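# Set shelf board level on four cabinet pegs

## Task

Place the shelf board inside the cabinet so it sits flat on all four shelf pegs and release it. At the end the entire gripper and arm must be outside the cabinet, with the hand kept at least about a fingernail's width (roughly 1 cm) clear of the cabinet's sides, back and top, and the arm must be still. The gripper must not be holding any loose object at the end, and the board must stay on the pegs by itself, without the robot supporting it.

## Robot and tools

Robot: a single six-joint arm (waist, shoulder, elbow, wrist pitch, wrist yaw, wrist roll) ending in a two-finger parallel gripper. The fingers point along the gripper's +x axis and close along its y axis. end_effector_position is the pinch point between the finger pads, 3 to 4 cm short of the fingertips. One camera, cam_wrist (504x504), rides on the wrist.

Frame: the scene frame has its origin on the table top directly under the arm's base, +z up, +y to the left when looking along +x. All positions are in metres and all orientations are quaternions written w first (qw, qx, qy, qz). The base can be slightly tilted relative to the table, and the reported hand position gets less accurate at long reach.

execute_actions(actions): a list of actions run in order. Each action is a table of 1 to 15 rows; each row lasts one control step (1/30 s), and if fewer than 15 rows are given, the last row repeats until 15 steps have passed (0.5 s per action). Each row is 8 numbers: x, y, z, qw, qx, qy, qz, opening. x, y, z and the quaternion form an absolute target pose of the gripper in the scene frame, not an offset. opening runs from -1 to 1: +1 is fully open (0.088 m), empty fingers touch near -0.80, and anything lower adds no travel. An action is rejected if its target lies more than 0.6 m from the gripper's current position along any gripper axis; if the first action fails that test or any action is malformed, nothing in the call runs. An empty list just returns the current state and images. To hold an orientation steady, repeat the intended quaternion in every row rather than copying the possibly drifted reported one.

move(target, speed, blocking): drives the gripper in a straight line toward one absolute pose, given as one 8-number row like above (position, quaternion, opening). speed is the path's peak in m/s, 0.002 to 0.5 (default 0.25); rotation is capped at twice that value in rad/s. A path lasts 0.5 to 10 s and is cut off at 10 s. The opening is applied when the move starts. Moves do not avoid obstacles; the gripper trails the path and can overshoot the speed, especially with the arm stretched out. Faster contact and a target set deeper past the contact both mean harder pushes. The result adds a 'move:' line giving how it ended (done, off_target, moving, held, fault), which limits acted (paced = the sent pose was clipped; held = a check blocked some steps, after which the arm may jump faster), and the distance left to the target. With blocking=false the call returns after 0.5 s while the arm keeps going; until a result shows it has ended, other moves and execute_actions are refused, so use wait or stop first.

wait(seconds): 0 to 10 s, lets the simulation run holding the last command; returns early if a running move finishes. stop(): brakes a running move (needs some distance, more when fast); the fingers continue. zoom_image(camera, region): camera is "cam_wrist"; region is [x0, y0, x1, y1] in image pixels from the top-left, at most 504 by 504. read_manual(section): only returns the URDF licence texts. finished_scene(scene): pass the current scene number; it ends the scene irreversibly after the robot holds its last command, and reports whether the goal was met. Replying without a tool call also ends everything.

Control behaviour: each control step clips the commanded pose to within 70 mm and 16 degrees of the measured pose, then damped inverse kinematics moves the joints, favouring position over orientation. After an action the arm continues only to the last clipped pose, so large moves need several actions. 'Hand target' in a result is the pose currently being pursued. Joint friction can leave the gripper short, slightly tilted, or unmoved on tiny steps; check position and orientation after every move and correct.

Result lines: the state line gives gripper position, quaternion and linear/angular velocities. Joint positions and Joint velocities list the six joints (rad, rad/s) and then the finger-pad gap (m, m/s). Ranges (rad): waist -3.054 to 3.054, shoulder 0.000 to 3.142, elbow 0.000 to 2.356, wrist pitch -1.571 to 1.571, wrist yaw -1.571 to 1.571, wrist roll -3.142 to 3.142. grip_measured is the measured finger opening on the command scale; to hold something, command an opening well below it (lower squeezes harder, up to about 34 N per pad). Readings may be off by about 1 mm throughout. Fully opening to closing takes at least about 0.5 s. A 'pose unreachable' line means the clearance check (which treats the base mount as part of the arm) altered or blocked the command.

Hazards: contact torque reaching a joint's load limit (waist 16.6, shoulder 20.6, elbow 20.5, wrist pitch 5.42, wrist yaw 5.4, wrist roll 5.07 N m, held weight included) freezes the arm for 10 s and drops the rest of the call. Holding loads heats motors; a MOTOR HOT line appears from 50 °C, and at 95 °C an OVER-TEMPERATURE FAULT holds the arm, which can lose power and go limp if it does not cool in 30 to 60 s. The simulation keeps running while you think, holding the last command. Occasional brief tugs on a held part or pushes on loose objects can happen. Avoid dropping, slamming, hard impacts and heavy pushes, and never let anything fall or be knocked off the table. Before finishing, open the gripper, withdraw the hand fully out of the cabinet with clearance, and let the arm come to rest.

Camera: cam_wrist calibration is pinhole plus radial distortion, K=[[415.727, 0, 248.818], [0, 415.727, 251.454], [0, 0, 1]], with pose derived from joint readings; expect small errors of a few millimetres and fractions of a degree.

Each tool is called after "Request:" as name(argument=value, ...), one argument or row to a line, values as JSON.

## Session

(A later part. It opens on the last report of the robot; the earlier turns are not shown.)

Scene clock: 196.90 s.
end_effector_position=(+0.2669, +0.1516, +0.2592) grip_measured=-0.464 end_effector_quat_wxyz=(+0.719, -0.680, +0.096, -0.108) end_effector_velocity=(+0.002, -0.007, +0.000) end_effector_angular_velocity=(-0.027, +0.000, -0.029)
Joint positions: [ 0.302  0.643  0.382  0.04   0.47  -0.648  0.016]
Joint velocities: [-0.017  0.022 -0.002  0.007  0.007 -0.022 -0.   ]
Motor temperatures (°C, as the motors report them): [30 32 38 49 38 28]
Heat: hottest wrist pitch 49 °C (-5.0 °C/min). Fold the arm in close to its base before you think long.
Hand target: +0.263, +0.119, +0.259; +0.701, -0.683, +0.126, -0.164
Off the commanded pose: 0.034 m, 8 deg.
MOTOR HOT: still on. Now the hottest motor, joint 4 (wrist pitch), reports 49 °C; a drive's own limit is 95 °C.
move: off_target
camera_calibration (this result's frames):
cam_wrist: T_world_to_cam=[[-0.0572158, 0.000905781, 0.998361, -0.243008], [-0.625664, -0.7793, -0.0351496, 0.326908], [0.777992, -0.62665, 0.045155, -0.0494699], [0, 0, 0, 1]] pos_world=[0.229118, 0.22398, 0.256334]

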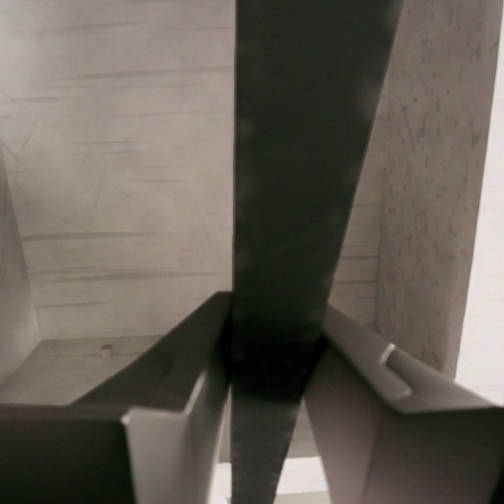

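Request:
move(
  target=[0.21,0.19,0.25,0.70,-0.684,0.125,-0.165,-1],
  speed=0.04,
)

Request:
move(
  target=[0.195,0.15,0.25,0.70,-0.684,0.125,-0.165,-1],
  speed=0.04,
)

Request:
move(
  target=[0.25,0.126,0.25,0.70,-0.684,0.125,-0.165,-1],
  speed=0.02,
)

Scene clock: 209.27 s.
end_effector_position=(+0.2102, +0.1872, +0.2419) grip_measured=-0.464 end_effector_quat_wxyz=(+0.691, -0.693, +0.134, -0.152) end_effector_velocity=(-0.004, -0.001, -0.002) end_effector_angular_velocity=(-0.016, +0.018, -0.023)
Joint positions: [ 0.9    0.633  0.569 -0.553  1.101 -0.265  0.016]
Joint velocities: [ 0.032  0.022  0.027 -0.095  0.022  0.066 -0.   ]
Motor temperatures (°C, as the motors report them): [32 32 37 46 42 28]
Heat: hottest wrist pitch 46 °C (-5.0 °C/min).
Hand target: +0.210, +0.191, +0.251; +0.698, -0.686, +0.123, -0.165
Off the commanded pose: 0.009 m, 2 deg.
MOTOR HOT: cleared. Now the hottest motor, joint 4 (wrist pitch), reports 46 °C.
move: off_target
camera_calibration (this result's frames):
cam_wrist: T_world_to_cam=[[-0.0497818, 0.065048, 0.99664, -0.242172], [-0.713319, -0.700767, 0.0101072, 0.311422], [0.69907, -0.710419, 0.0812854, 0.0413031], [0, 0, 0, 1]] pos_world=[0.181213, 0.263329, 0.234853]

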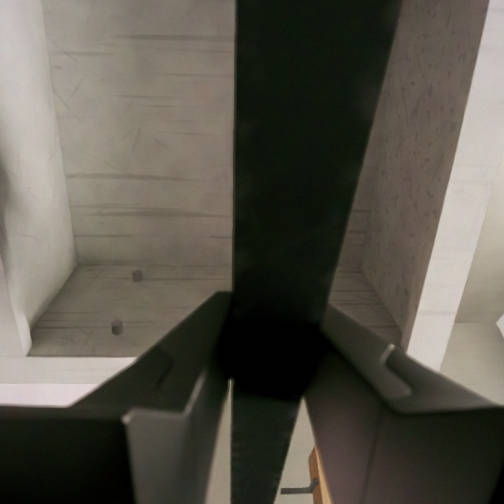

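Scene clock: 210.57 s.
end_effector_position=(+0.1968, +0.1592, +0.2436) grip_measured=-0.464 end_effector_quat_wxyz=(+0.705, -0.683, +0.130, -0.138) end_effector_velocity=(-0.003, -0.004, -0.001) end_effector_angular_velocity=(-0.001, +0.014, +0.011)
Joint positions: [ 0.834  0.424  0.452 -0.543  1.018 -0.341  0.016]
Joint velocities: [-0.007 -0.042 -0.017 -0.007 -0.022 -0.022 -0.   ]
Motor temperatures (°C, as the motors report them): [32 32 37 46 42 28]
Heat: hottest wrist pitch 46 °C (-5.1 °C/min).
Hand target: +0.195, +0.150, +0.250; +0.700, -0.684, +0.125, -0.165
Off the commanded pose: 0.011 m, 3 deg.
move: off_target
camera_calibration (this result's frames):
cam_wrist: T_world_to_cam=[[-0.0440547, 0.0278844, 0.99864, -0.238482], [-0.6939, -0.719995, -0.0105072, 0.286417], [0.718722, -0.693419, 0.0510681, 0.0313744], [0, 0, 0, 1]] pos_world=[0.165689, 0.234624, 0.239565]

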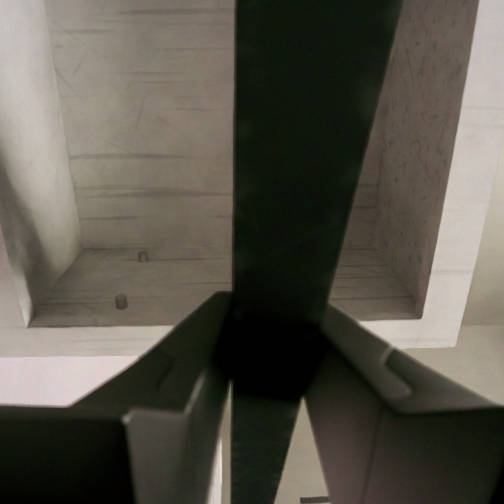

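Scene clock: 214.00 s.
end_effector_position=(+0.2508, +0.1525, +0.2486) grip_measured=-0.464 end_effector_quat_wxyz=(+0.719, -0.677, +0.105, -0.116) end_effector_velocity=(+0.003, -0.001, -0.001) end_effector_angular_velocity=(-0.015, +0.010, +0.003)
Joint positions: [ 0.421  0.575  0.367 -0.054  0.6   -0.6    0.016]
Joint velocities: [-0.017  0.017 -0.002  0.022 -0.022 -0.022 -0.   ]
Motor temperatures (°C, as the motors report them): [32 32 36 45 42 28]
Heat: hottest wrist pitch 45 °C (-6.0 °C/min).
Hand target: +0.248, +0.127, +0.249; +0.702, -0.682, +0.126, -0.164
Off the commanded pose: 0.027 m, 6 deg.
move: off_target
camera_calibration (this result's frames):
cam_wrist: T_world_to_cam=[[-0.0551053, -0.00113087, 0.99848, -0.233612], [-0.644475, -0.763757, -0.0364331, 0.319846], [0.762637, -0.645503, 0.0413583, -0.0282263], [0, 0, 0, 1]] pos_world=[0.214786, 0.2258, 0.246077]

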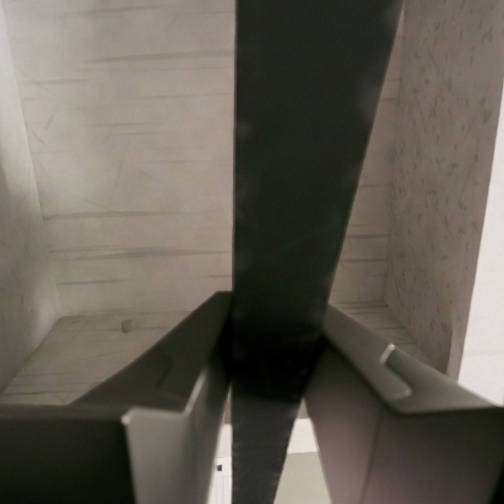

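Request:
move(
  target=[0.25,0.148,0.28,0.845,-0.497,0.09,-0.195,-1],
  speed=0.04,
)

Request:
move(
  target=[0.30,0.122,0.28,0.845,-0.497,0.09,-0.195,-1],
  speed=0.02,
)

Scene clock: 226.93 s.
end_effector_position=(+0.2509, +0.1516, +0.2713) grip_measured=-0.464 end_effector_quat_wxyz=(+0.844, -0.498, +0.099, -0.174) end_effector_velocity=(-0.000, -0.001, +0.001) end_effector_angular_velocity=(-0.005, +0.005, -0.002)
Joint positions: [ 0.345  0.608  0.485 -0.208  0.581 -0.136  0.016]
Joint velocities: [-0.007 -0.002  0.002 -0.007 -0.007 -0.007 -0.   ]
Motor temperatures (°C, as the motors report them): [32 31 36 44 43 28]
Heat: hottest wrist pitch 44 °C (-6.1 °C/min).
Hand target: +0.250, +0.148, +0.280; +0.842, -0.494, +0.090, -0.194
Off the commanded pose: 0.009 m, 3 deg.
move: off_target
camera_calibration (this result's frames):
cam_wrist: T_world_to_cam=[[-0.222898, -0.389768, 0.893531, -0.126776], [-0.665904, -0.608541, -0.431567, 0.409125], [0.711961, -0.691201, -0.123905, 0.0346002], [0, 0, 0, 1]] pos_world=[0.219546, 0.223472, 0.29413]

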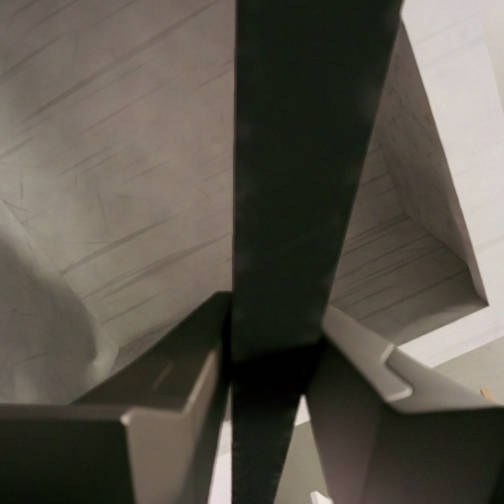

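Scene clock: 230.13 s.
end_effector_position=(+0.3009, +0.1435, +0.2658) grip_measured=-0.464 end_effector_quat_wxyz=(+0.850, -0.500, +0.097, -0.139) end_effector_velocity=(+0.003, -0.004, -0.008) end_effector_angular_velocity=(-0.014, +0.043, +0.004)
Joint positions: [ 0.187  0.849  0.475  0.099  0.364 -0.206  0.016]
Joint velocities: [-0.007  0.022 -0.007  0.007 -0.037 -0.022 -0.   ]
Motor temperatures (°C, as the motors report them): [32 31 36 44 44 28]
Heat: hottest wrist pitch 44 °C (-5.1 °C/min).
Hand target: +0.298, +0.123, +0.279; +0.843, -0.494, +0.090, -0.194
Off the commanded pose: 0.026 m, 6 deg.
move: off_target
camera_calibration (this result's frames):
cam_wrist: T_world_to_cam=[[-0.169097, -0.411216, 0.895716, -0.127578], [-0.639911, -0.645399, -0.417103, 0.428778], [0.749614, -0.643709, -0.154006, -0.0174059], [0, 0, 0, 1]] pos_world=[0.265854, 0.213067, 0.290437]

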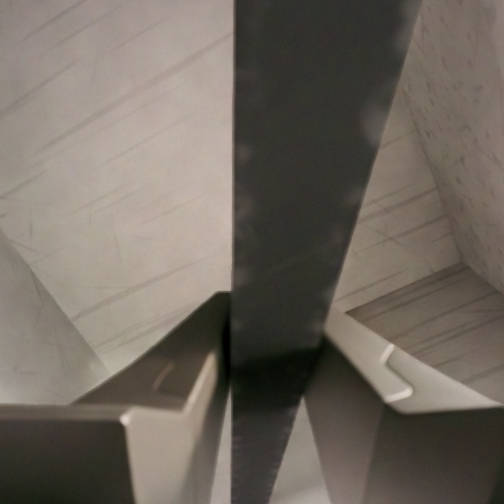

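Request:
move(
  target=[0.215,0.175,0.26,0.70,-0.684,0.125,-0.165,-1],
  speed=0.05,
)

Request:
move(
  target=[0.185,0.117,0.26,0.70,-0.684,0.125,-0.165,-1],
  speed=0.04,
)

Request:
move(
  target=[0.235,0.096,0.26,0.70,-0.684,0.125,-0.165,-1],
  speed=0.02,
)

Scene clock: 245.90 s.
end_effector_position=(+0.2170, +0.1715, +0.2495) grip_measured=-0.464 end_effector_quat_wxyz=(+0.688, -0.696, +0.139, -0.153) end_effector_velocity=(-0.005, -0.004, -0.001) end_effector_angular_velocity=(-0.030, +0.009, -0.025)
Joint positions: [ 0.746  0.566  0.514 -0.445  0.97  -0.42   0.016]
Joint velocities: [ 0.027 -0.002  0.007 -0.066  0.037  0.022 -0.   ]
Motor temperatures (°C, as the motors report them): [34 31 36 43 46 28]
Heat: hottest wrist yaw 46 °C (-4.0 °C/min).
Hand target: +0.215, +0.176, +0.261; +0.698, -0.686, +0.123, -0.165
Off the commanded pose: 0.011 m, 3 deg.
move: off_target
camera_calibration (this result's frames):
cam_wrist: T_world_to_cam=[[-0.0421766, 0.0726385, 0.996466, -0.251344], [-0.718809, -0.694913, 0.020232, 0.302844], [0.693927, -0.715416, 0.0815223, 0.0266697], [0, 0, 0, 1]] pos_world=[0.188579, 0.247787, 0.242154]

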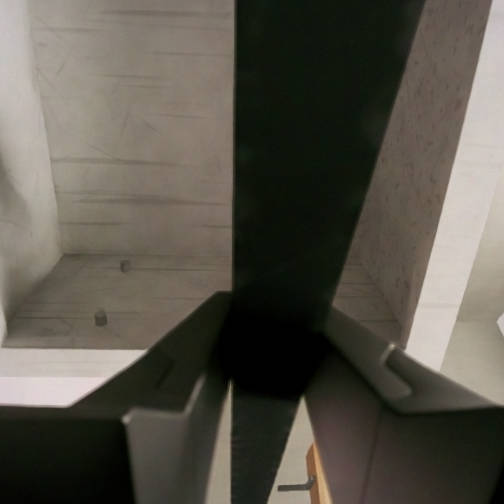

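Scene clock: 247.90 s.
end_effector_position=(+0.1874, +0.1336, +0.2549) grip_measured=-0.464 end_effector_quat_wxyz=(+0.713, -0.680, +0.120, -0.120) end_effector_velocity=(-0.003, -0.005, -0.003) end_effector_angular_velocity=(-0.009, +0.021, -0.007)
Joint positions: [ 0.574  0.175  0.368 -0.53   0.75  -0.531  0.016]
Joint velocities: [-0.012 -0.027 -0.007 -0.037 -0.022 -0.007 -0.   ]
Motor temperatures (°C, as the motors report them): [33 31 36 43 46 28]
Heat: hottest wrist yaw 46 °C (-4.0 °C/min).
Hand target: +0.185, +0.118, +0.260; +0.700, -0.683, +0.126, -0.164
Off the commanded pose: 0.018 m, 5 deg.
move: off_target
camera_calibration (this result's frames):
cam_wrist: T_world_to_cam=[[-0.0372957, 0.00860818, 0.999267, -0.248234], [-0.665536, -0.746138, -0.0184122, 0.261787], [0.745433, -0.665735, 0.0335568, 0.0155725], [0, 0, 0, 1]] pos_world=[0.153362, 0.207833, 0.25235]

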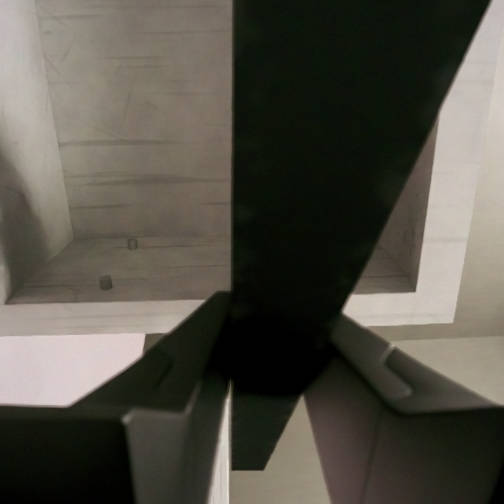

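Scene clock: 251.23 s.
end_effector_position=(+0.2338, +0.1364, +0.2637) grip_measured=-0.464 end_effector_quat_wxyz=(+0.722, -0.679, +0.083, -0.098) end_effector_velocity=(+0.004, -0.001, +0.002) end_effector_angular_velocity=(-0.004, -0.010, -0.002)
Joint positions: [ 0.223  0.376  0.305 -0.112  0.376 -0.672  0.016]
Joint velocities: [-0.017  0.027 -0.002  0.037 -0.007 -0.007 -0.   ]
Motor temperatures (°C, as the motors report them): [33 31 36 42 47 28]
Heat: hottest wrist yaw 47 °C (-3.0 °C/min).
Hand target: +0.231, +0.098, +0.259; +0.702, -0.682, +0.126, -0.164
Off the commanded pose: 0.041 m, 9 deg.
move: off_target
camera_calibration (this result's frames):
cam_wrist: T_world_to_cam=[[-0.0630951, -0.00475788, 0.997996, -0.247188], [-0.600074, -0.798854, -0.0417462, 0.293035], [0.797452, -0.601506, 0.0475487, -0.042031], [0, 0, 0, 1]] pos_world=[0.193764, 0.207634, 0.260925]

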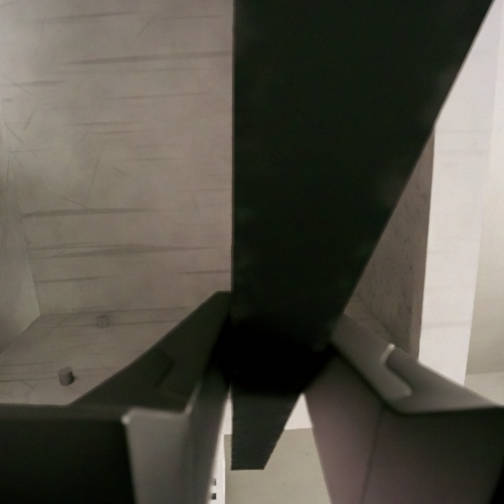

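Request:
move(
  target=[0.195,0.185,0.27,0.70,-0.684,0.125,-0.165,-1],
  speed=0.04,
)

Request:
move(
  target=[0.195,0.185,0.374,0.70,-0.684,0.125,-0.165,-1],
  speed=0.05,
)

Request:
move(
  target=[0.26,0.158,0.374,0.70,-0.684,0.125,-0.165,-1],
  speed=0.02,
)

Scene clock: 265.47 s.
end_effector_position=(+0.1954, +0.1824, +0.2615) grip_measured=-0.464 end_effector_quat_wxyz=(+0.690, -0.694, +0.134, -0.153) end_effector_velocity=(-0.003, +0.000, -0.002) end_effector_angular_velocity=(+0.007, +0.012, -0.021)
Joint positions: [ 0.901  0.534  0.602 -0.687  1.104 -0.266  0.016]
Joint velocities: [ 0.037  0.032  0.032 -0.095  0.022  0.095 -0.   ]
Motor temperatures (°C, as the motors report them): [34 31 35 41 52 28]
Heat: hottest wrist yaw 52 °C (+6.0 °C/min). Fold the arm in close to its base before you think long.
Hand target: +0.195, +0.186, +0.271; +0.697, -0.686, +0.122, -0.166
Off the commanded pose: 0.009 m, 2 deg.
MOTOR HOT: a motor reached 50 °C. Now the hottest motor, joint 5 (wrist yaw), reports 52 °C. The temperature limit of the motors' drives, at which the controller stops the arm, is 95 °C. To cool a motor, set the load down, stop pushing, or move to a pose that needs little force.
move: off_target
camera_calibration (this result's frames):
cam_wrist: T_world_to_cam=[[-0.0501131, 0.0682327, 0.99641, -0.26265], [-0.713876, -0.700169, 0.0120432, 0.296811], [0.698477, -0.710709, 0.0837973, 0.0460874], [0, 0, 0, 1]] pos_world=[0.166533, 0.258494, 0.25427]

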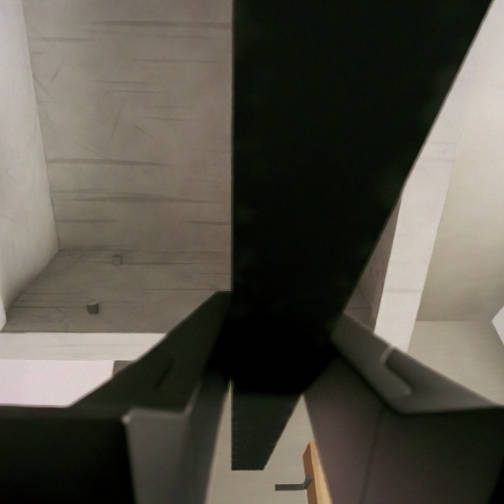

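Scene clock: 268.03 s.
end_effector_position=(+0.2005, +0.1781, +0.3542) grip_measured=-0.464 end_effector_quat_wxyz=(+0.703, -0.680, +0.156, -0.139) end_effector_velocity=(+0.002, -0.003, +0.000) end_effector_angular_velocity=(+0.020, +0.028, +0.008)
Joint positions: [-0.066  0.492  0.828 -0.654  0.174 -0.74   0.016]
Joint velocities: [-0.1    0.012  0.007 -0.007 -0.125 -0.022 -0.   ]
Motor temperatures (°C, as the motors report them): [33 31 36 41 51 28]
Heat: hottest wrist yaw 51 °C (+5.1 °C/min). Fold the arm in close to its base before you think long.
Hand target: +0.196, +0.184, +0.373; +0.704, -0.679, +0.127, -0.164
Off the commanded pose: 0.022 m, 5 deg.
MOTOR HOT: still on. Now the hottest motor, joint 5 (wrist yaw), reports 51 °C; a drive's own limit is 95 °C.
move: off_target
camera_calibration (this result's frames):
cam_wrist: T_world_to_cam=[[-0.00859466, 0.0208623, 0.999745, -0.355482], [-0.721115, -0.692766, 0.00825706, 0.297739], [0.692762, -0.720861, 0.0209982, 0.0568892], [0, 0, 0, 1]] pos_world=[0.172238, 0.254689, 0.351738]

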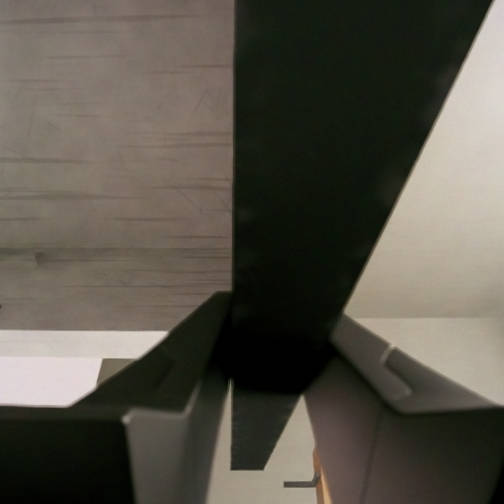

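Scene clock: 271.57 s.
end_effector_position=(+0.2624, +0.1556, +0.3531) grip_measured=-0.463 end_effector_quat_wxyz=(+0.697, -0.688, +0.152, -0.132) end_effector_velocity=(+0.002, -0.001, -0.006) end_effector_angular_velocity=(+0.016, +0.025, +0.005)
Joint positions: [-0.147  0.709  0.756 -0.353  0.086 -0.786  0.016]
Joint velocities: [ 0.002  0.007 -0.002 -0.007 -0.022  0.007 -0.   ]
Motor temperatures (°C, as the motors report them): [33 31 36 43 50 28]
Heat: hottest wrist yaw 50 °C (+4.0 °C/min). Fold the arm in close to its base before you think long.
Hand target: +0.259, +0.158, +0.373; +0.700, -0.683, +0.125, -0.164
Off the commanded pose: 0.021 m, 5 deg.
MOTOR HOT: still on. Now the hottest motor, joint 5 (wrist yaw), reports 50 °C; a drive's own limit is 95 °C.
move: off_target
camera_calibration (this result's frames):
cam_wrist: T_world_to_cam=[[-0.00102462, 0.0382029, 0.999269, -0.357914], [-0.710498, -0.703213, 0.0261559, 0.31939], [0.703698, -0.709952, 0.0278636, -0.00912741], [0, 0, 0, 1]] pos_world=[0.232982, 0.231793, 0.349552]

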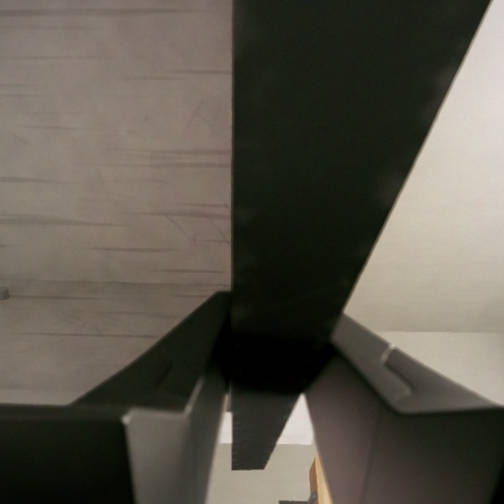

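Request:
move(
  target=[0.185,0.19,0.37,0.70,-0.684,0.125,-0.165,-1],
  speed=0.04,
)

Request:
move(
  target=[0.19,0.19,0.382,0.70,-0.684,0.11,-0.18,-1],
  speed=0.03,
)

Request:
move(
  target=[0.25,0.165,0.382,0.70,-0.684,0.11,-0.18,-1],
  speed=0.02,
)

Scene clock: 281.50 s.
end_effector_position=(+0.1919, +0.1829, +0.3528) grip_measured=-0.464 end_effector_quat_wxyz=(+0.696, -0.686, +0.155, -0.142) end_effector_velocity=(-0.003, +0.000, +0.002) end_effector_angular_velocity=(-0.005, -0.014, -0.008)
Joint positions: [ 0.026  0.467  0.842 -0.697  0.271 -0.728  0.016]
Joint velocities: [ 0.022 -0.007  0.002 -0.007  0.037  0.007 -0.   ]
Motor temperatures (°C, as the motors report them): [33 31 37 48 49 29]
Heat: hottest wrist yaw 49 °C (+5.0 °C/min). Fold the arm in close to its base before you think long.
Hand target: +0.185, +0.191, +0.370; +0.699, -0.684, +0.125, -0.165
Off the commanded pose: 0.020 m, 4 deg.
MOTOR HOT: still on. Now the hottest motor, joint 5 (wrist yaw), reports 49 °C; a drive's own limit is 95 °C.
move: off_target
camera_calibration (this result's frames):
cam_wrist: T_world_to_cam=[[-0.00995202, 0.0405826, 0.999127, -0.357388], [-0.724019, -0.689467, 0.020793, 0.290445], [0.689708, -0.72318, 0.0362441, 0.0620418], [0, 0, 0, 1]] pos_world=[0.16394, 0.259623, 0.348788]

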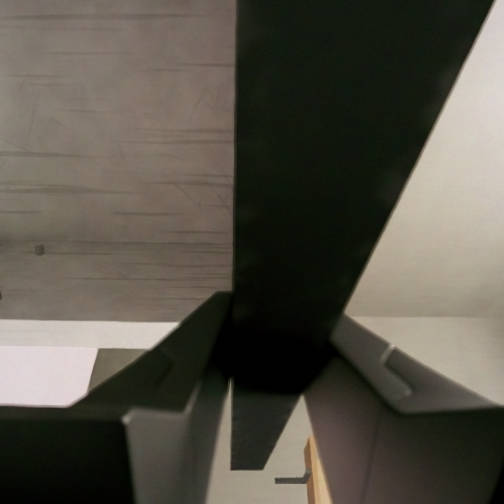

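Scene clock: 283.70 s.
end_effector_position=(+0.1951, +0.1835, +0.3582) grip_measured=-0.450 end_effector_quat_wxyz=(+0.699, -0.685, +0.146, -0.145) end_effector_velocity=(+0.002, +0.002, -0.002) end_effector_angular_velocity=(+0.004, +0.017, +0.018)
Joint positions: [-0.019  0.475  0.842 -0.667  0.233 -0.736  0.017]
Joint velocities: [-0.012  0.002 -0.002  0.007 -0.037 -0.007 -0.   ]
Motor temperatures (°C, as the motors report them): [33 31 37 49 49 29]
Heat: hottest wrist pitch 49 °C (+5.0 °C/min). Fold the arm in close to its base before you think long.
Hand target: +0.189, +0.190, +0.381; +0.700, -0.683, +0.110, -0.180
Off the commanded pose: 0.025 m, 6 deg.
MOTOR HOT: still on. Now the hottest motor, joint 4 (wrist pitch), reports 49 °C; a drive's own limit is 95 °C.
move: off_target
camera_calibration (this result's frames):
cam_wrist: T_world_to_cam=[[-0.0290757, 0.0367461, 0.998902, -0.358228], [-0.717802, -0.696232, 0.00471838, 0.298847], [0.69564, -0.716876, 0.0466199, 0.0540461], [0, 0, 0, 1]] pos_world=[0.1665, 0.259974, 0.353905]

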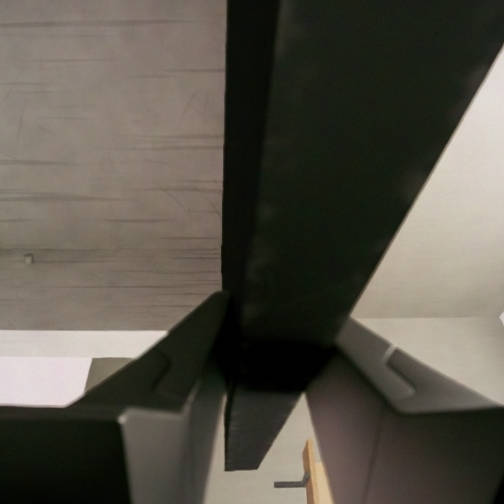

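Scene clock: 287.10 s.
end_effector_position=(+0.2536, +0.1616, +0.3562) grip_measured=-0.447 end_effector_quat_wxyz=(+0.698, -0.688, +0.144, -0.139) end_effector_velocity=(+0.002, -0.002, -0.003) end_effector_angular_velocity=(-0.003, +0.011, -0.002)
Joint positions: [-0.126  0.671  0.764 -0.382  0.119 -0.777  0.017]
Joint velocities: [-0.002  0.007 -0.007  0.007 -0.007 -0.007  0.   ]
Motor temperatures (°C, as the motors report them): [32 31 37 50 48 29]
Heat: hottest wrist pitch 50 °C (+6.1 °C/min). Fold the arm in close to its base before you think long.
Hand target: +0.249, +0.165, +0.381; +0.700, -0.683, +0.110, -0.179
Off the commanded pose: 0.026 m, 6 deg.
MOTOR HOT: still on. Now the hottest motor, joint 4 (wrist pitch), reports 50 °C; a drive's own limit is 95 °C.
move: off_target
camera_calibration (this result's frames):
cam_wrist: T_world_to_cam=[[-0.0220359, 0.0425411, 0.998852, -0.356514], [-0.710113, -0.703942, 0.0143149, 0.3215], [0.703742, -0.708982, 0.045721, -0.00530814], [0, 0, 0, 1]] pos_world=[0.224181, 0.237721, 0.351745]

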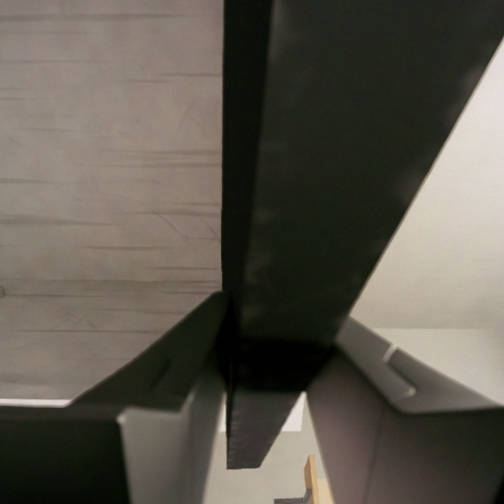

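Request:
move(
  target=[0.2,0.185,0.34,0.70,-0.684,0.125,-0.165,-1],
  speed=0.04,
)

Request:
move(
  target=[0.2,0.185,0.34,0.619,-0.619,0.343,-0.343,-1],
  speed=0.1,
)

Request:
move(
  target=[0.2,0.185,0.43,0.619,-0.619,0.343,-0.343,-1],
  speed=0.04,
)

Scene clock: 302.57 s.
end_effector_position=(+0.2037, +0.1823, +0.3304) grip_measured=-0.449 end_effector_quat_wxyz=(+0.691, -0.692, +0.141, -0.152) end_effector_velocity=(-0.002, -0.000, -0.004) end_effector_angular_velocity=(-0.015, +0.011, -0.010)
Joint positions: [ 0.305  0.472  0.747 -0.606  0.559 -0.65   0.017]
Joint velocities: [ 0.051 -0.002 -0.002 -0.022  0.051  0.007 -0.   ]
Motor temperatures (°C, as the motors report them): [32 31 38 59 49 29]
Heat: hottest wrist pitch 59 °C (+13.1 °C/min). Fold the arm in close to its base before you think long.
Hand target: +0.200, +0.186, +0.340; +0.698, -0.686, +0.125, -0.165
Off the commanded pose: 0.011 m, 3 deg.
MOTOR HOT: still on. Now the hottest motor, joint 4 (wrist pitch), reports 59 °C; a drive's own limit is 95 °C.
move: off_target
camera_calibration (this result's frames):
cam_wrist: T_world_to_cam=[[-0.0400917, 0.0615732, 0.997297, -0.331928], [-0.720674, -0.693136, 0.0138229, 0.301307], [0.692114, -0.718172, 0.0721632, 0.0409985], [0, 0, 0, 1]] pos_world=[0.175461, 0.258729, 0.323907]

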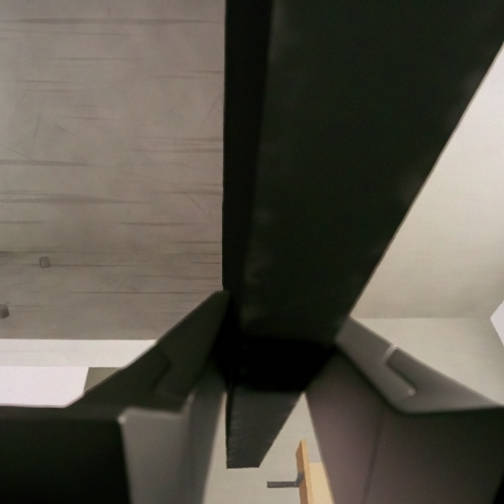

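Scene clock: 305.90 s.
end_effector_position=(+0.1984, +0.1837, +0.3335) grip_measured=-0.457 end_effector_quat_wxyz=(+0.615, -0.620, +0.354, -0.334) end_effector_velocity=(-0.004, -0.002, -0.001) end_effector_angular_velocity=(-0.007, +0.022, -0.022)
Joint positions: [ 0.504  1.041  1.266 -1.475  0.865  0.061  0.017]
Joint velocities: [ 0.002  0.007  0.007 -0.037 -0.007  0.007 -0.   ]
Motor temperatures (°C, as the motors report them): [32 31 38 58 48 29]
Heat: hottest wrist pitch 58 °C (+12.0 °C/min). Fold the arm in close to its base before you think long.
Hand target: +0.199, +0.185, +0.341; +0.618, -0.618, +0.342, -0.345
Off the commanded pose: 0.007 m, 2 deg.
MOTOR HOT: still on. Now the hottest motor, joint 4 (wrist pitch), reports 58 °C; a drive's own limit is 95 °C.
move: done
camera_calibration (this result's frames):
cam_wrist: T_world_to_cam=[[0.0398321, 0.0546149, 0.997713, -0.350097], [-0.984705, -0.167352, 0.0484737, 0.242643], [0.169617, -0.984383, 0.0471136, 0.206308], [0, 0, 0, 1]] pos_world=[0.217884, 0.262813, 0.327815]

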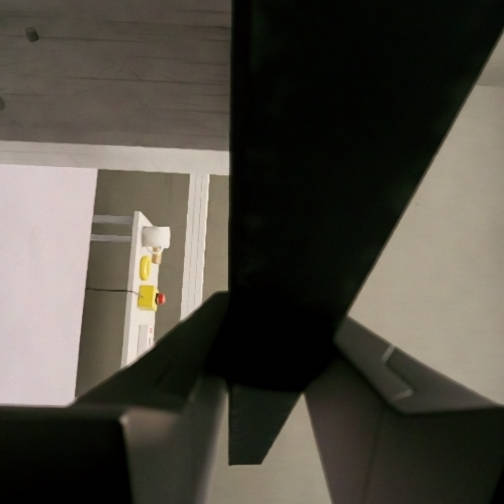

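Scene clock: 308.63 s.
end_effector_position=(+0.2029, +0.1824, +0.4208) grip_measured=-0.462 end_effector_quat_wxyz=(+0.618, -0.619, +0.357, -0.328) end_effector_velocity=(+0.002, -0.002, +0.001) end_effector_angular_velocity=(-0.003, +0.024, -0.002)
Joint positions: [ 0.001  1.036  1.496 -1.31   0.589 -0.527  0.016]
Joint velocities: [-0.022  0.007  0.002  0.007 -0.022 -0.037 -0.   ]
Motor temperatures (°C, as the motors report them): [32 31 38 57 48 29]
Heat: hottest wrist pitch 57 °C (+11.1 °C/min). Fold the arm in close to its base before you think long.
Hand target: +0.202, +0.185, +0.430; +0.621, -0.617, +0.343, -0.340
Off the commanded pose: 0.010 m, 2 deg.
MOTOR HOT: still on. Now the hottest motor, joint 4 (wrist pitch), reports 57 °C; a drive's own limit is 95 °C.
move: off_target
camera_calibration (this result's frames):
cam_wrist: T_world_to_cam=[[0.0485947, 0.0429262, 0.997896, -0.437042], [-0.983577, -0.171811, 0.0552882, 0.240386], [0.173823, -0.984194, 0.0338721, 0.204851], [0, 0, 0, 1]] pos_world=[0.222068, 0.261674, 0.415893]

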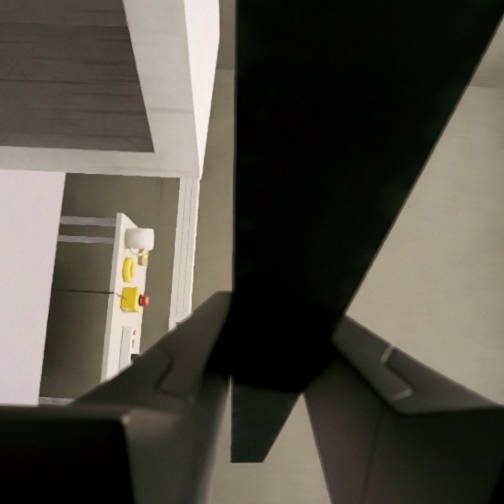

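Request:
move(
  target=[0.18,0.21,0.43,0.70,-0.684,0.125,-0.165,-1],
  speed=0.1,
)

Request:
move(
  target=[0.18,0.21,0.378,0.70,-0.684,0.125,-0.165,-1],
  speed=0.03,
)

Scene clock: 322.90 s.
end_effector_position=(+0.1833, +0.2070, +0.4254) grip_measured=-0.464 end_effector_quat_wxyz=(+0.705, -0.679, +0.136, -0.152) end_effector_velocity=(-0.000, -0.003, -0.000) end_effector_angular_velocity=(-0.004, +0.007, +0.011)
Joint positions: [-0.587  0.622  1.13  -0.795 -0.301 -0.877  0.016]
Joint velocities: [-0.056 -0.002 -0.012  0.007 -0.066 -0.022 -0.   ]
Motor temperatures (°C, as the motors report them): [31 31 38 55 45 29]
Heat: hottest wrist pitch 55 °C (+3.0 °C/min). Fold the arm in close to its base before you think long.
Hand target: +0.180, +0.209, +0.431; +0.702, -0.682, +0.124, -0.163
Off the commanded pose: 0.006 m, 2 deg.
MOTOR HOT: still on. Now the hottest motor, joint 4 (wrist pitch), reports 55 °C; a drive's own limit is 95 °C.
move: done
camera_calibration (this result's frames):
cam_wrist: T_world_to_cam=[[-0.056014, 0.0252464, 0.998111, -0.418933], [-0.714671, -0.699101, -0.0224241, 0.318032], [0.697214, -0.714577, 0.0572024, 0.0706731], [0, 0, 0, 1]] pos_world=[0.154548, 0.283415, 0.42123]

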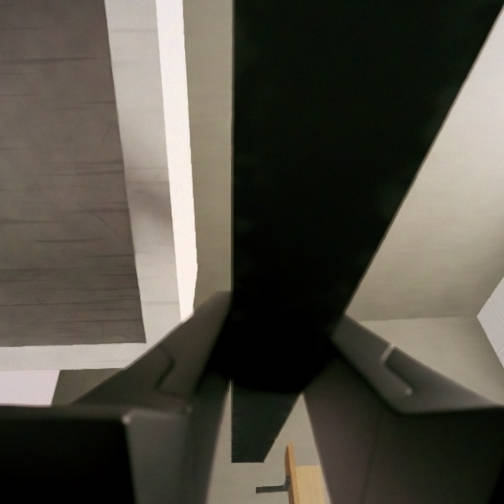

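Scene clock: 324.80 s.
end_effector_position=(+0.1827, +0.2108, +0.3706) grip_measured=-0.464 end_effector_quat_wxyz=(+0.692, -0.692, +0.137, -0.151) end_effector_velocity=(-0.003, +0.001, -0.003) end_effector_angular_velocity=(-0.004, -0.017, -0.012)
Joint positions: [ 0.246  0.503  0.966 -0.774  0.502 -0.674  0.016]
Joint velocities: [ 0.139 -0.002 -0.002 -0.022  0.154  0.051 -0.   ]
Motor temperatures (°C, as the motors report them): [31 31 38 55 45 29]
Heat: hottest wrist pitch 55 °C (+3.0 °C/min). Fold the arm in close to its base before you think long.
Hand target: +0.180, +0.211, +0.377; +0.695, -0.688, +0.126, -0.165
Off the commanded pose: 0.008 m, 2 deg.
MOTOR HOT: still on. Now the hottest motor, joint 4 (wrist pitch), reports 55 °C; a drive's own limit is 95 °C.
move: done
camera_calibration (this result's frames):
cam_wrist: T_world_to_cam=[[-0.0445538, 0.0613888, 0.997119, -0.373752], [-0.71532, -0.69871, 0.0110546, 0.306636], [0.697376, -0.712766, 0.0750428, 0.0698939], [0, 0, 0, 1]] pos_world=[0.153948, 0.287012, 0.364041]

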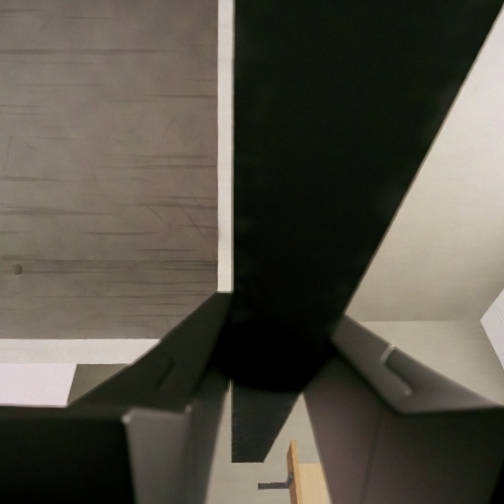

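Request:
move(
  target=[0.235,0.187,0.374,0.70,-0.684,0.125,-0.165,-1],
  speed=0.02,
)

Request:
move(
  target=[0.275,0.17,0.374,0.70,-0.684,0.125,-0.165,-1],
  speed=0.02,
)

Scene clock: 334.83 s.
end_effector_position=(+0.2330, +0.1888, +0.3709) grip_measured=-0.464 end_effector_quat_wxyz=(+0.700, -0.685, +0.128, -0.156) end_effector_velocity=(+0.001, -0.001, -0.003) end_effector_angular_velocity=(-0.014, +0.027, +0.001)
Joint positions: [-0.02   0.622  0.861 -0.505  0.254 -0.735  0.016]
Joint velocities: [-0.007  0.002 -0.002 -0.007 -0.022 -0.022 -0.   ]
Motor temperatures (°C, as the motors report them): [31 30 37 55 44 29]
Heat: hottest wrist pitch 55 °C (+5.1 °C/min). Fold the arm in close to its base before you think long.
Hand target: +0.235, +0.186, +0.374; +0.701, -0.682, +0.125, -0.165
Off the commanded pose: 0.004 m, 1 deg.
MOTOR HOT: still on. Now the hottest motor, joint 4 (wrist pitch), reports 55 °C; a drive's own limit is 95 °C.
move: done
camera_calibration (this result's frames):
cam_wrist: T_world_to_cam=[[-0.0683242, 0.0435607, 0.996712, -0.361379], [-0.711066, -0.702895, -0.0180237, 0.337754], [0.699798, -0.709959, 0.0789992, 0.0165405], [0, 0, 0, 1]] pos_world=[0.203899, 0.26489, 0.364972]

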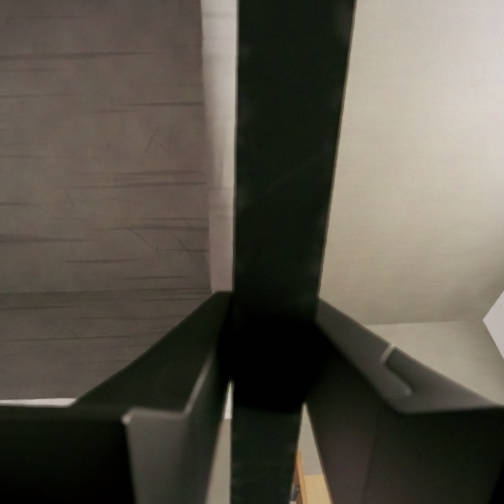

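Scene clock: 337.40 s.
end_effector_position=(+0.2522, +0.1886, +0.3826) grip_measured=-0.411 end_effector_quat_wxyz=(+0.703, -0.687, +0.095, -0.158) end_effector_velocity=(-0.000, -0.001, -0.006) end_effector_angular_velocity=(-0.000, +0.035, +0.001)
Joint positions: [-0.08   0.675  0.838 -0.358  0.2   -0.753  0.019]
Joint velocities: [ 0.002 -0.002 -0.002 -0.022 -0.022 -0.007 -0.   ]
Motor temperatures (°C, as the motors report them): [31 31 37 57 44 29]
Heat: hottest wrist pitch 57 °C (+7.0 °C/min). Fold the arm in close to its base before you think long.
Hand target: +0.271, +0.169, +0.372; +0.700, -0.683, +0.125, -0.165
Off the commanded pose: 0.031 m, 4 deg.
MOTOR HOT: still on. Now the hottest motor, joint 4 (wrist pitch), reports 57 °C; a drive's own limit is 95 °C.
move: off_target
camera_calibration (this result's frames):
cam_wrist: T_world_to_cam=[[-0.118881, 0.0496992, 0.991664, -0.358204], [-0.677623, -0.734065, -0.0444443, 0.359025], [0.725737, -0.677258, 0.120943, -0.026706], [0, 0, 0, 1]] pos_world=[0.220082, 0.263264, 0.374404]

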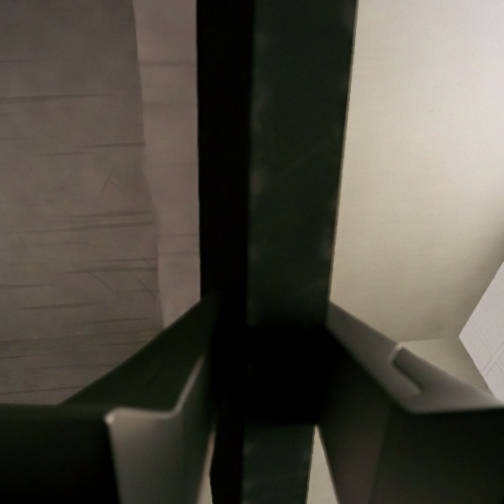

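Request:
move(
  target=[0.205,0.195,0.374,0.70,-0.684,0.125,-0.165,-1],
  speed=0.03,
)

Request:
move(
  target=[0.205,0.19,0.285,0.70,-0.684,0.125,-0.165,-1],
  speed=0.05,
)

Request:
move(
  target=[0.205,0.185,0.285,0.845,-0.497,0.09,-0.195,-1],
  speed=0.05,
)

Scene clock: 346.97 s.
end_effector_position=(+0.2092, +0.1899, +0.3630) grip_measured=-0.451 end_effector_quat_wxyz=(+0.696, -0.686, +0.144, -0.152) end_effector_velocity=(-0.003, -0.004, -0.002) end_effector_angular_velocity=(-0.027, +0.011, -0.022)
Joint positions: [ 0.037  0.544  0.87  -0.627  0.302 -0.724  0.017]
Joint velocities: [ 0.007 -0.007 -0.002 -0.022  0.022 -0.022 -0.   ]
Motor temperatures (°C, as the motors report them): [30 34 37 63 42 29]
Heat: hottest wrist pitch 63 °C (+12.1 °C/min). Fold the arm in close to its base before you think long.
Hand target: +0.205, +0.195, +0.374; +0.699, -0.684, +0.125, -0.165
Off the commanded pose: 0.013 m, 3 deg.
MOTOR HOT: still on. Now the hottest motor, joint 4 (wrist pitch), reports 63 °C; a drive's own limit is 95 °C.
move: off_target
camera_calibration (this result's frames):
cam_wrist: T_world_to_cam=[[-0.0390735, 0.046492, 0.998154, -0.362428], [-0.723305, -0.690518, 0.00384863, 0.31379], [0.689423, -0.721819, 0.0606089, 0.0457395], [0, 0, 0, 1]] pos_world=[0.181271, 0.266544, 0.357779]

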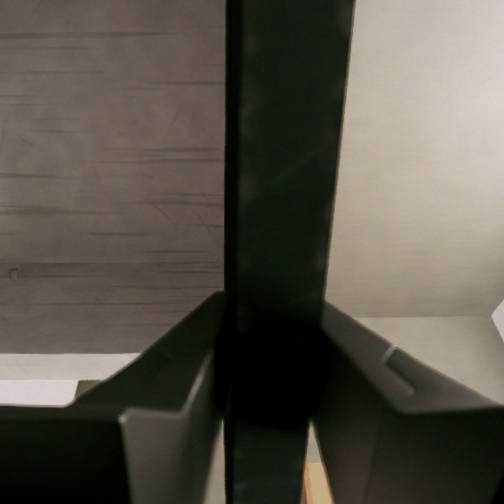

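Scene clock: 348.87 s.
end_effector_position=(+0.2043, +0.1920, +0.2802) grip_measured=-0.452 end_effector_quat_wxyz=(+0.695, -0.690, +0.130, -0.151) end_effector_velocity=(-0.003, -0.003, -0.004) end_effector_angular_velocity=(-0.002, +0.008, -0.010)
Joint positions: [ 0.778  0.535  0.651 -0.606  0.998 -0.396  0.017]
Joint velocities: [ 0.027  0.002 -0.002 -0.037  0.022  0.037 -0.   ]
Motor temperatures (°C, as the motors report them): [30 34 37 63 42 29]
Heat: hottest wrist pitch 63 °C (+11.1 °C/min). Fold the arm in close to its base before you think long.
Hand target: +0.204, +0.191, +0.285; +0.696, -0.687, +0.123, -0.166
Off the commanded pose: 0.005 m, 2 deg.
MOTOR HOT: still on. Now the hottest motor, joint 4 (wrist pitch), reports 63 °C; a drive's own limit is 95 °C.
move: done
camera_calibration (this result's frames):
cam_wrist: T_world_to_cam=[[-0.0570979, 0.0560486, 0.996794, -0.277817], [-0.708585, -0.705625, -0.000912308, 0.313204], [0.703312, -0.706365, 0.0800049, 0.0443574], [0, 0, 0, 1]] pos_world=[0.174872, 0.267908, 0.273664]

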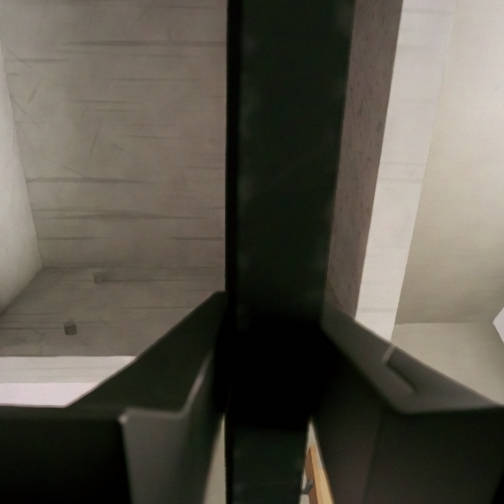

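Scene clock: 354.13 s.
end_effector_position=(+0.2057, +0.1864, +0.2786) grip_measured=-0.456 end_effector_quat_wxyz=(+0.840, -0.501, +0.101, -0.182) end_effector_velocity=(-0.001, -0.001, -0.001) end_effector_angular_velocity=(+0.008, +0.003, -0.000)
Joint positions: [ 0.738  0.536  0.647 -0.614  0.956  0.087  0.017]
Joint velocities: [-0.002 -0.007 -0.002 -0.007 -0.007  0.007 -0.   ]
Motor temperatures (°C, as the motors report them): [30 34 37 60 42 29]
Heat: hottest wrist pitch 60 °C (+4.1 °C/min). Fold the arm in close to its base before you think long.
Hand target: +0.205, +0.185, +0.285; +0.842, -0.495, +0.090, -0.194
Off the commanded pose: 0.007 m, 2 deg.
MOTOR HOT: still on. Now the hottest motor, joint 4 (wrist pitch), reports 60 °C; a drive's own limit is 95 °C.
move: done
camera_calibration (this result's frames):
cam_wrist: T_world_to_cam=[[-0.23186, -0.377201, 0.896638, -0.131197], [-0.674549, -0.601788, -0.427593, 0.402783], [0.700875, -0.703968, -0.11491, 0.093906], [0, 0, 0, 1]] pos_world=[0.175461, 0.259009, 0.300654]

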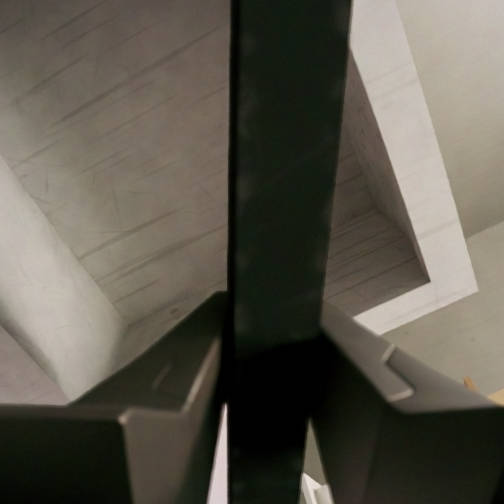

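Request:
move(
  target=[0.272,0.156,0.278,0.845,-0.497,0.09,-0.195,-1],
  speed=0.02,
)

Scene clock: 362.07 s.
end_effector_position=(+0.2713, +0.1628, +0.2735) grip_measured=-0.464 end_effector_quat_wxyz=(+0.847, -0.493, +0.095, -0.176) end_effector_velocity=(+0.002, -0.002, -0.002) end_effector_angular_velocity=(-0.007, +0.008, -0.006)
Joint positions: [ 0.347  0.73   0.541 -0.138  0.587 -0.123  0.016]
Joint velocities: [-0.007  0.012 -0.002  0.007 -0.007 -0.007 -0.   ]
Motor temperatures (°C, as the motors report them): [30 33 37 58 42 29]
Heat: hottest wrist pitch 58 °C (-1.0 °C/min). Fold the arm in close to its base before you think long.
Hand target: +0.272, +0.155, +0.278; +0.843, -0.493, +0.091, -0.194
Off the commanded pose: 0.008 m, 2 deg.
MOTOR HOT: still on. Now the hottest motor, joint 4 (wrist pitch), reports 58 °C; a drive's own limit is 95 °C.
move: done
camera_calibration (this result's frames):
cam_wrist: T_world_to_cam=[[-0.231886, -0.39944, 0.886948, -0.114081], [-0.660754, -0.604481, -0.444979, 0.432062], [0.713886, -0.689239, -0.123761, 0.0272603], [0, 0, 0, 1]] pos_world=[0.239572, 0.234394, 0.296816]

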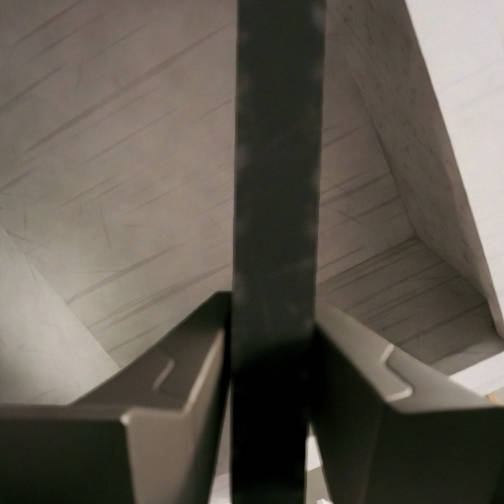

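Request:
move(
  target=[0.278,0.172,0.278,0.845,-0.497,0.09,-0.195,-1],
  speed=0.015,
)

Request:
move(
  target=[0.32,0.152,0.278,0.845,-0.497,0.09,-0.195,-1],
  speed=0.015,
)

Scene clock: 367.80 s.
end_effector_position=(+0.2774, +0.1679, +0.2670) grip_measured=-0.464 end_effector_quat_wxyz=(+0.839, -0.501, +0.107, -0.184) end_effector_velocity=(+0.001, +0.001, -0.002) end_effector_angular_velocity=(-0.007, +0.015, +0.001)
Joint positions: [ 0.395  0.792  0.576 -0.154  0.642 -0.11   0.016]
Joint velocities: [ 0.002  0.007  0.007 -0.007 -0.007 -0.007 -0.   ]
Motor temperatures (°C, as the motors report them): [30 33 37 57 42 29]
Heat: hottest wrist pitch 57 °C (+0.0 °C/min). Fold the arm in close to its base before you think long.
Hand target: +0.278, +0.172, +0.278; +0.842, -0.495, +0.090, -0.194
Off the commanded pose: 0.012 m, 2 deg.
MOTOR HOT: still on. Now the hottest motor, joint 4 (wrist pitch), reports 57 °C; a drive's own limit is 95 °C.
move: off_target
camera_calibration (this result's frames):
cam_wrist: T_world_to_cam=[[-0.22769, -0.375763, 0.898309, -0.112978], [-0.683683, -0.595206, -0.422265, 0.435042], [0.69335, -0.710304, -0.12138, 0.034258], [0, 0, 0, 1]] pos_world=[0.247954, 0.24082, 0.28935]

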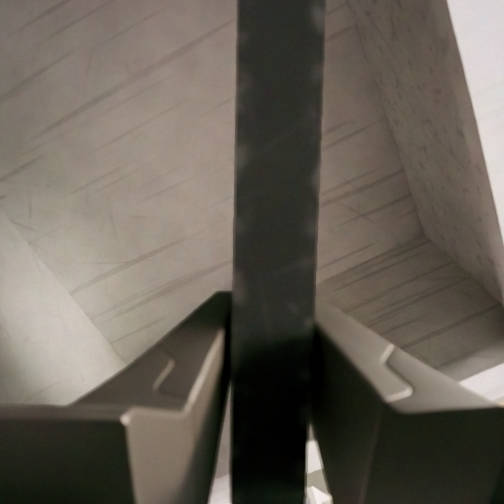

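Scene clock: 371.13 s.
end_effector_position=(+0.3169, +0.1607, +0.2680) grip_measured=-0.464 end_effector_quat_wxyz=(+0.848, -0.493, +0.098, -0.169) end_effector_velocity=(-0.000, -0.001, -0.001) end_effector_angular_velocity=(-0.004, +0.005, +0.004)
Joint positions: [ 0.273  0.959  0.587  0.06   0.503 -0.152  0.016]
Joint velocities: [-0.002 -0.002 -0.007  0.007 -0.007 -0.007 -0.   ]
Motor temperatures (°C, as the motors report them): [30 33 37 56 42 29]
Heat: hottest wrist pitch 56 °C (+0.0 °C/min). Fold the arm in close to its base before you think long.
Hand target: +0.319, +0.152, +0.277; +0.843, -0.494, +0.090, -0.194
Off the commanded pose: 0.014 m, 3 deg.
MOTOR HOT: still on. Now the hottest motor, joint 4 (wrist pitch), reports 56 °C; a drive's own limit is 95 °C.
move: off_target
camera_calibration (this result's frames):
cam_wrist: T_world_to_cam=[[-0.219298, -0.403902, 0.888128, -0.103067], [-0.66007, -0.608922, -0.439911, 0.457657], [0.718482, -0.682698, -0.133068, -0.00747783], [0, 0, 0, 1]] pos_world=[0.284856, 0.231943, 0.29187]

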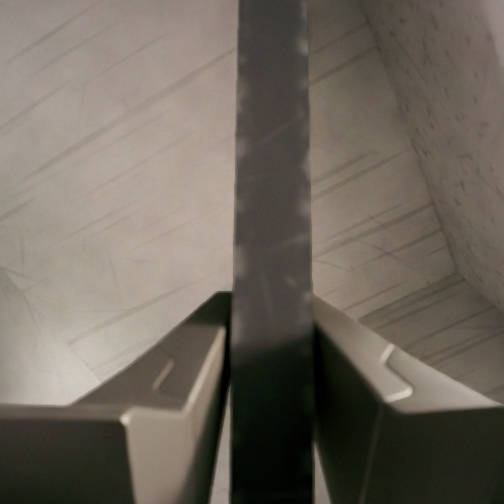

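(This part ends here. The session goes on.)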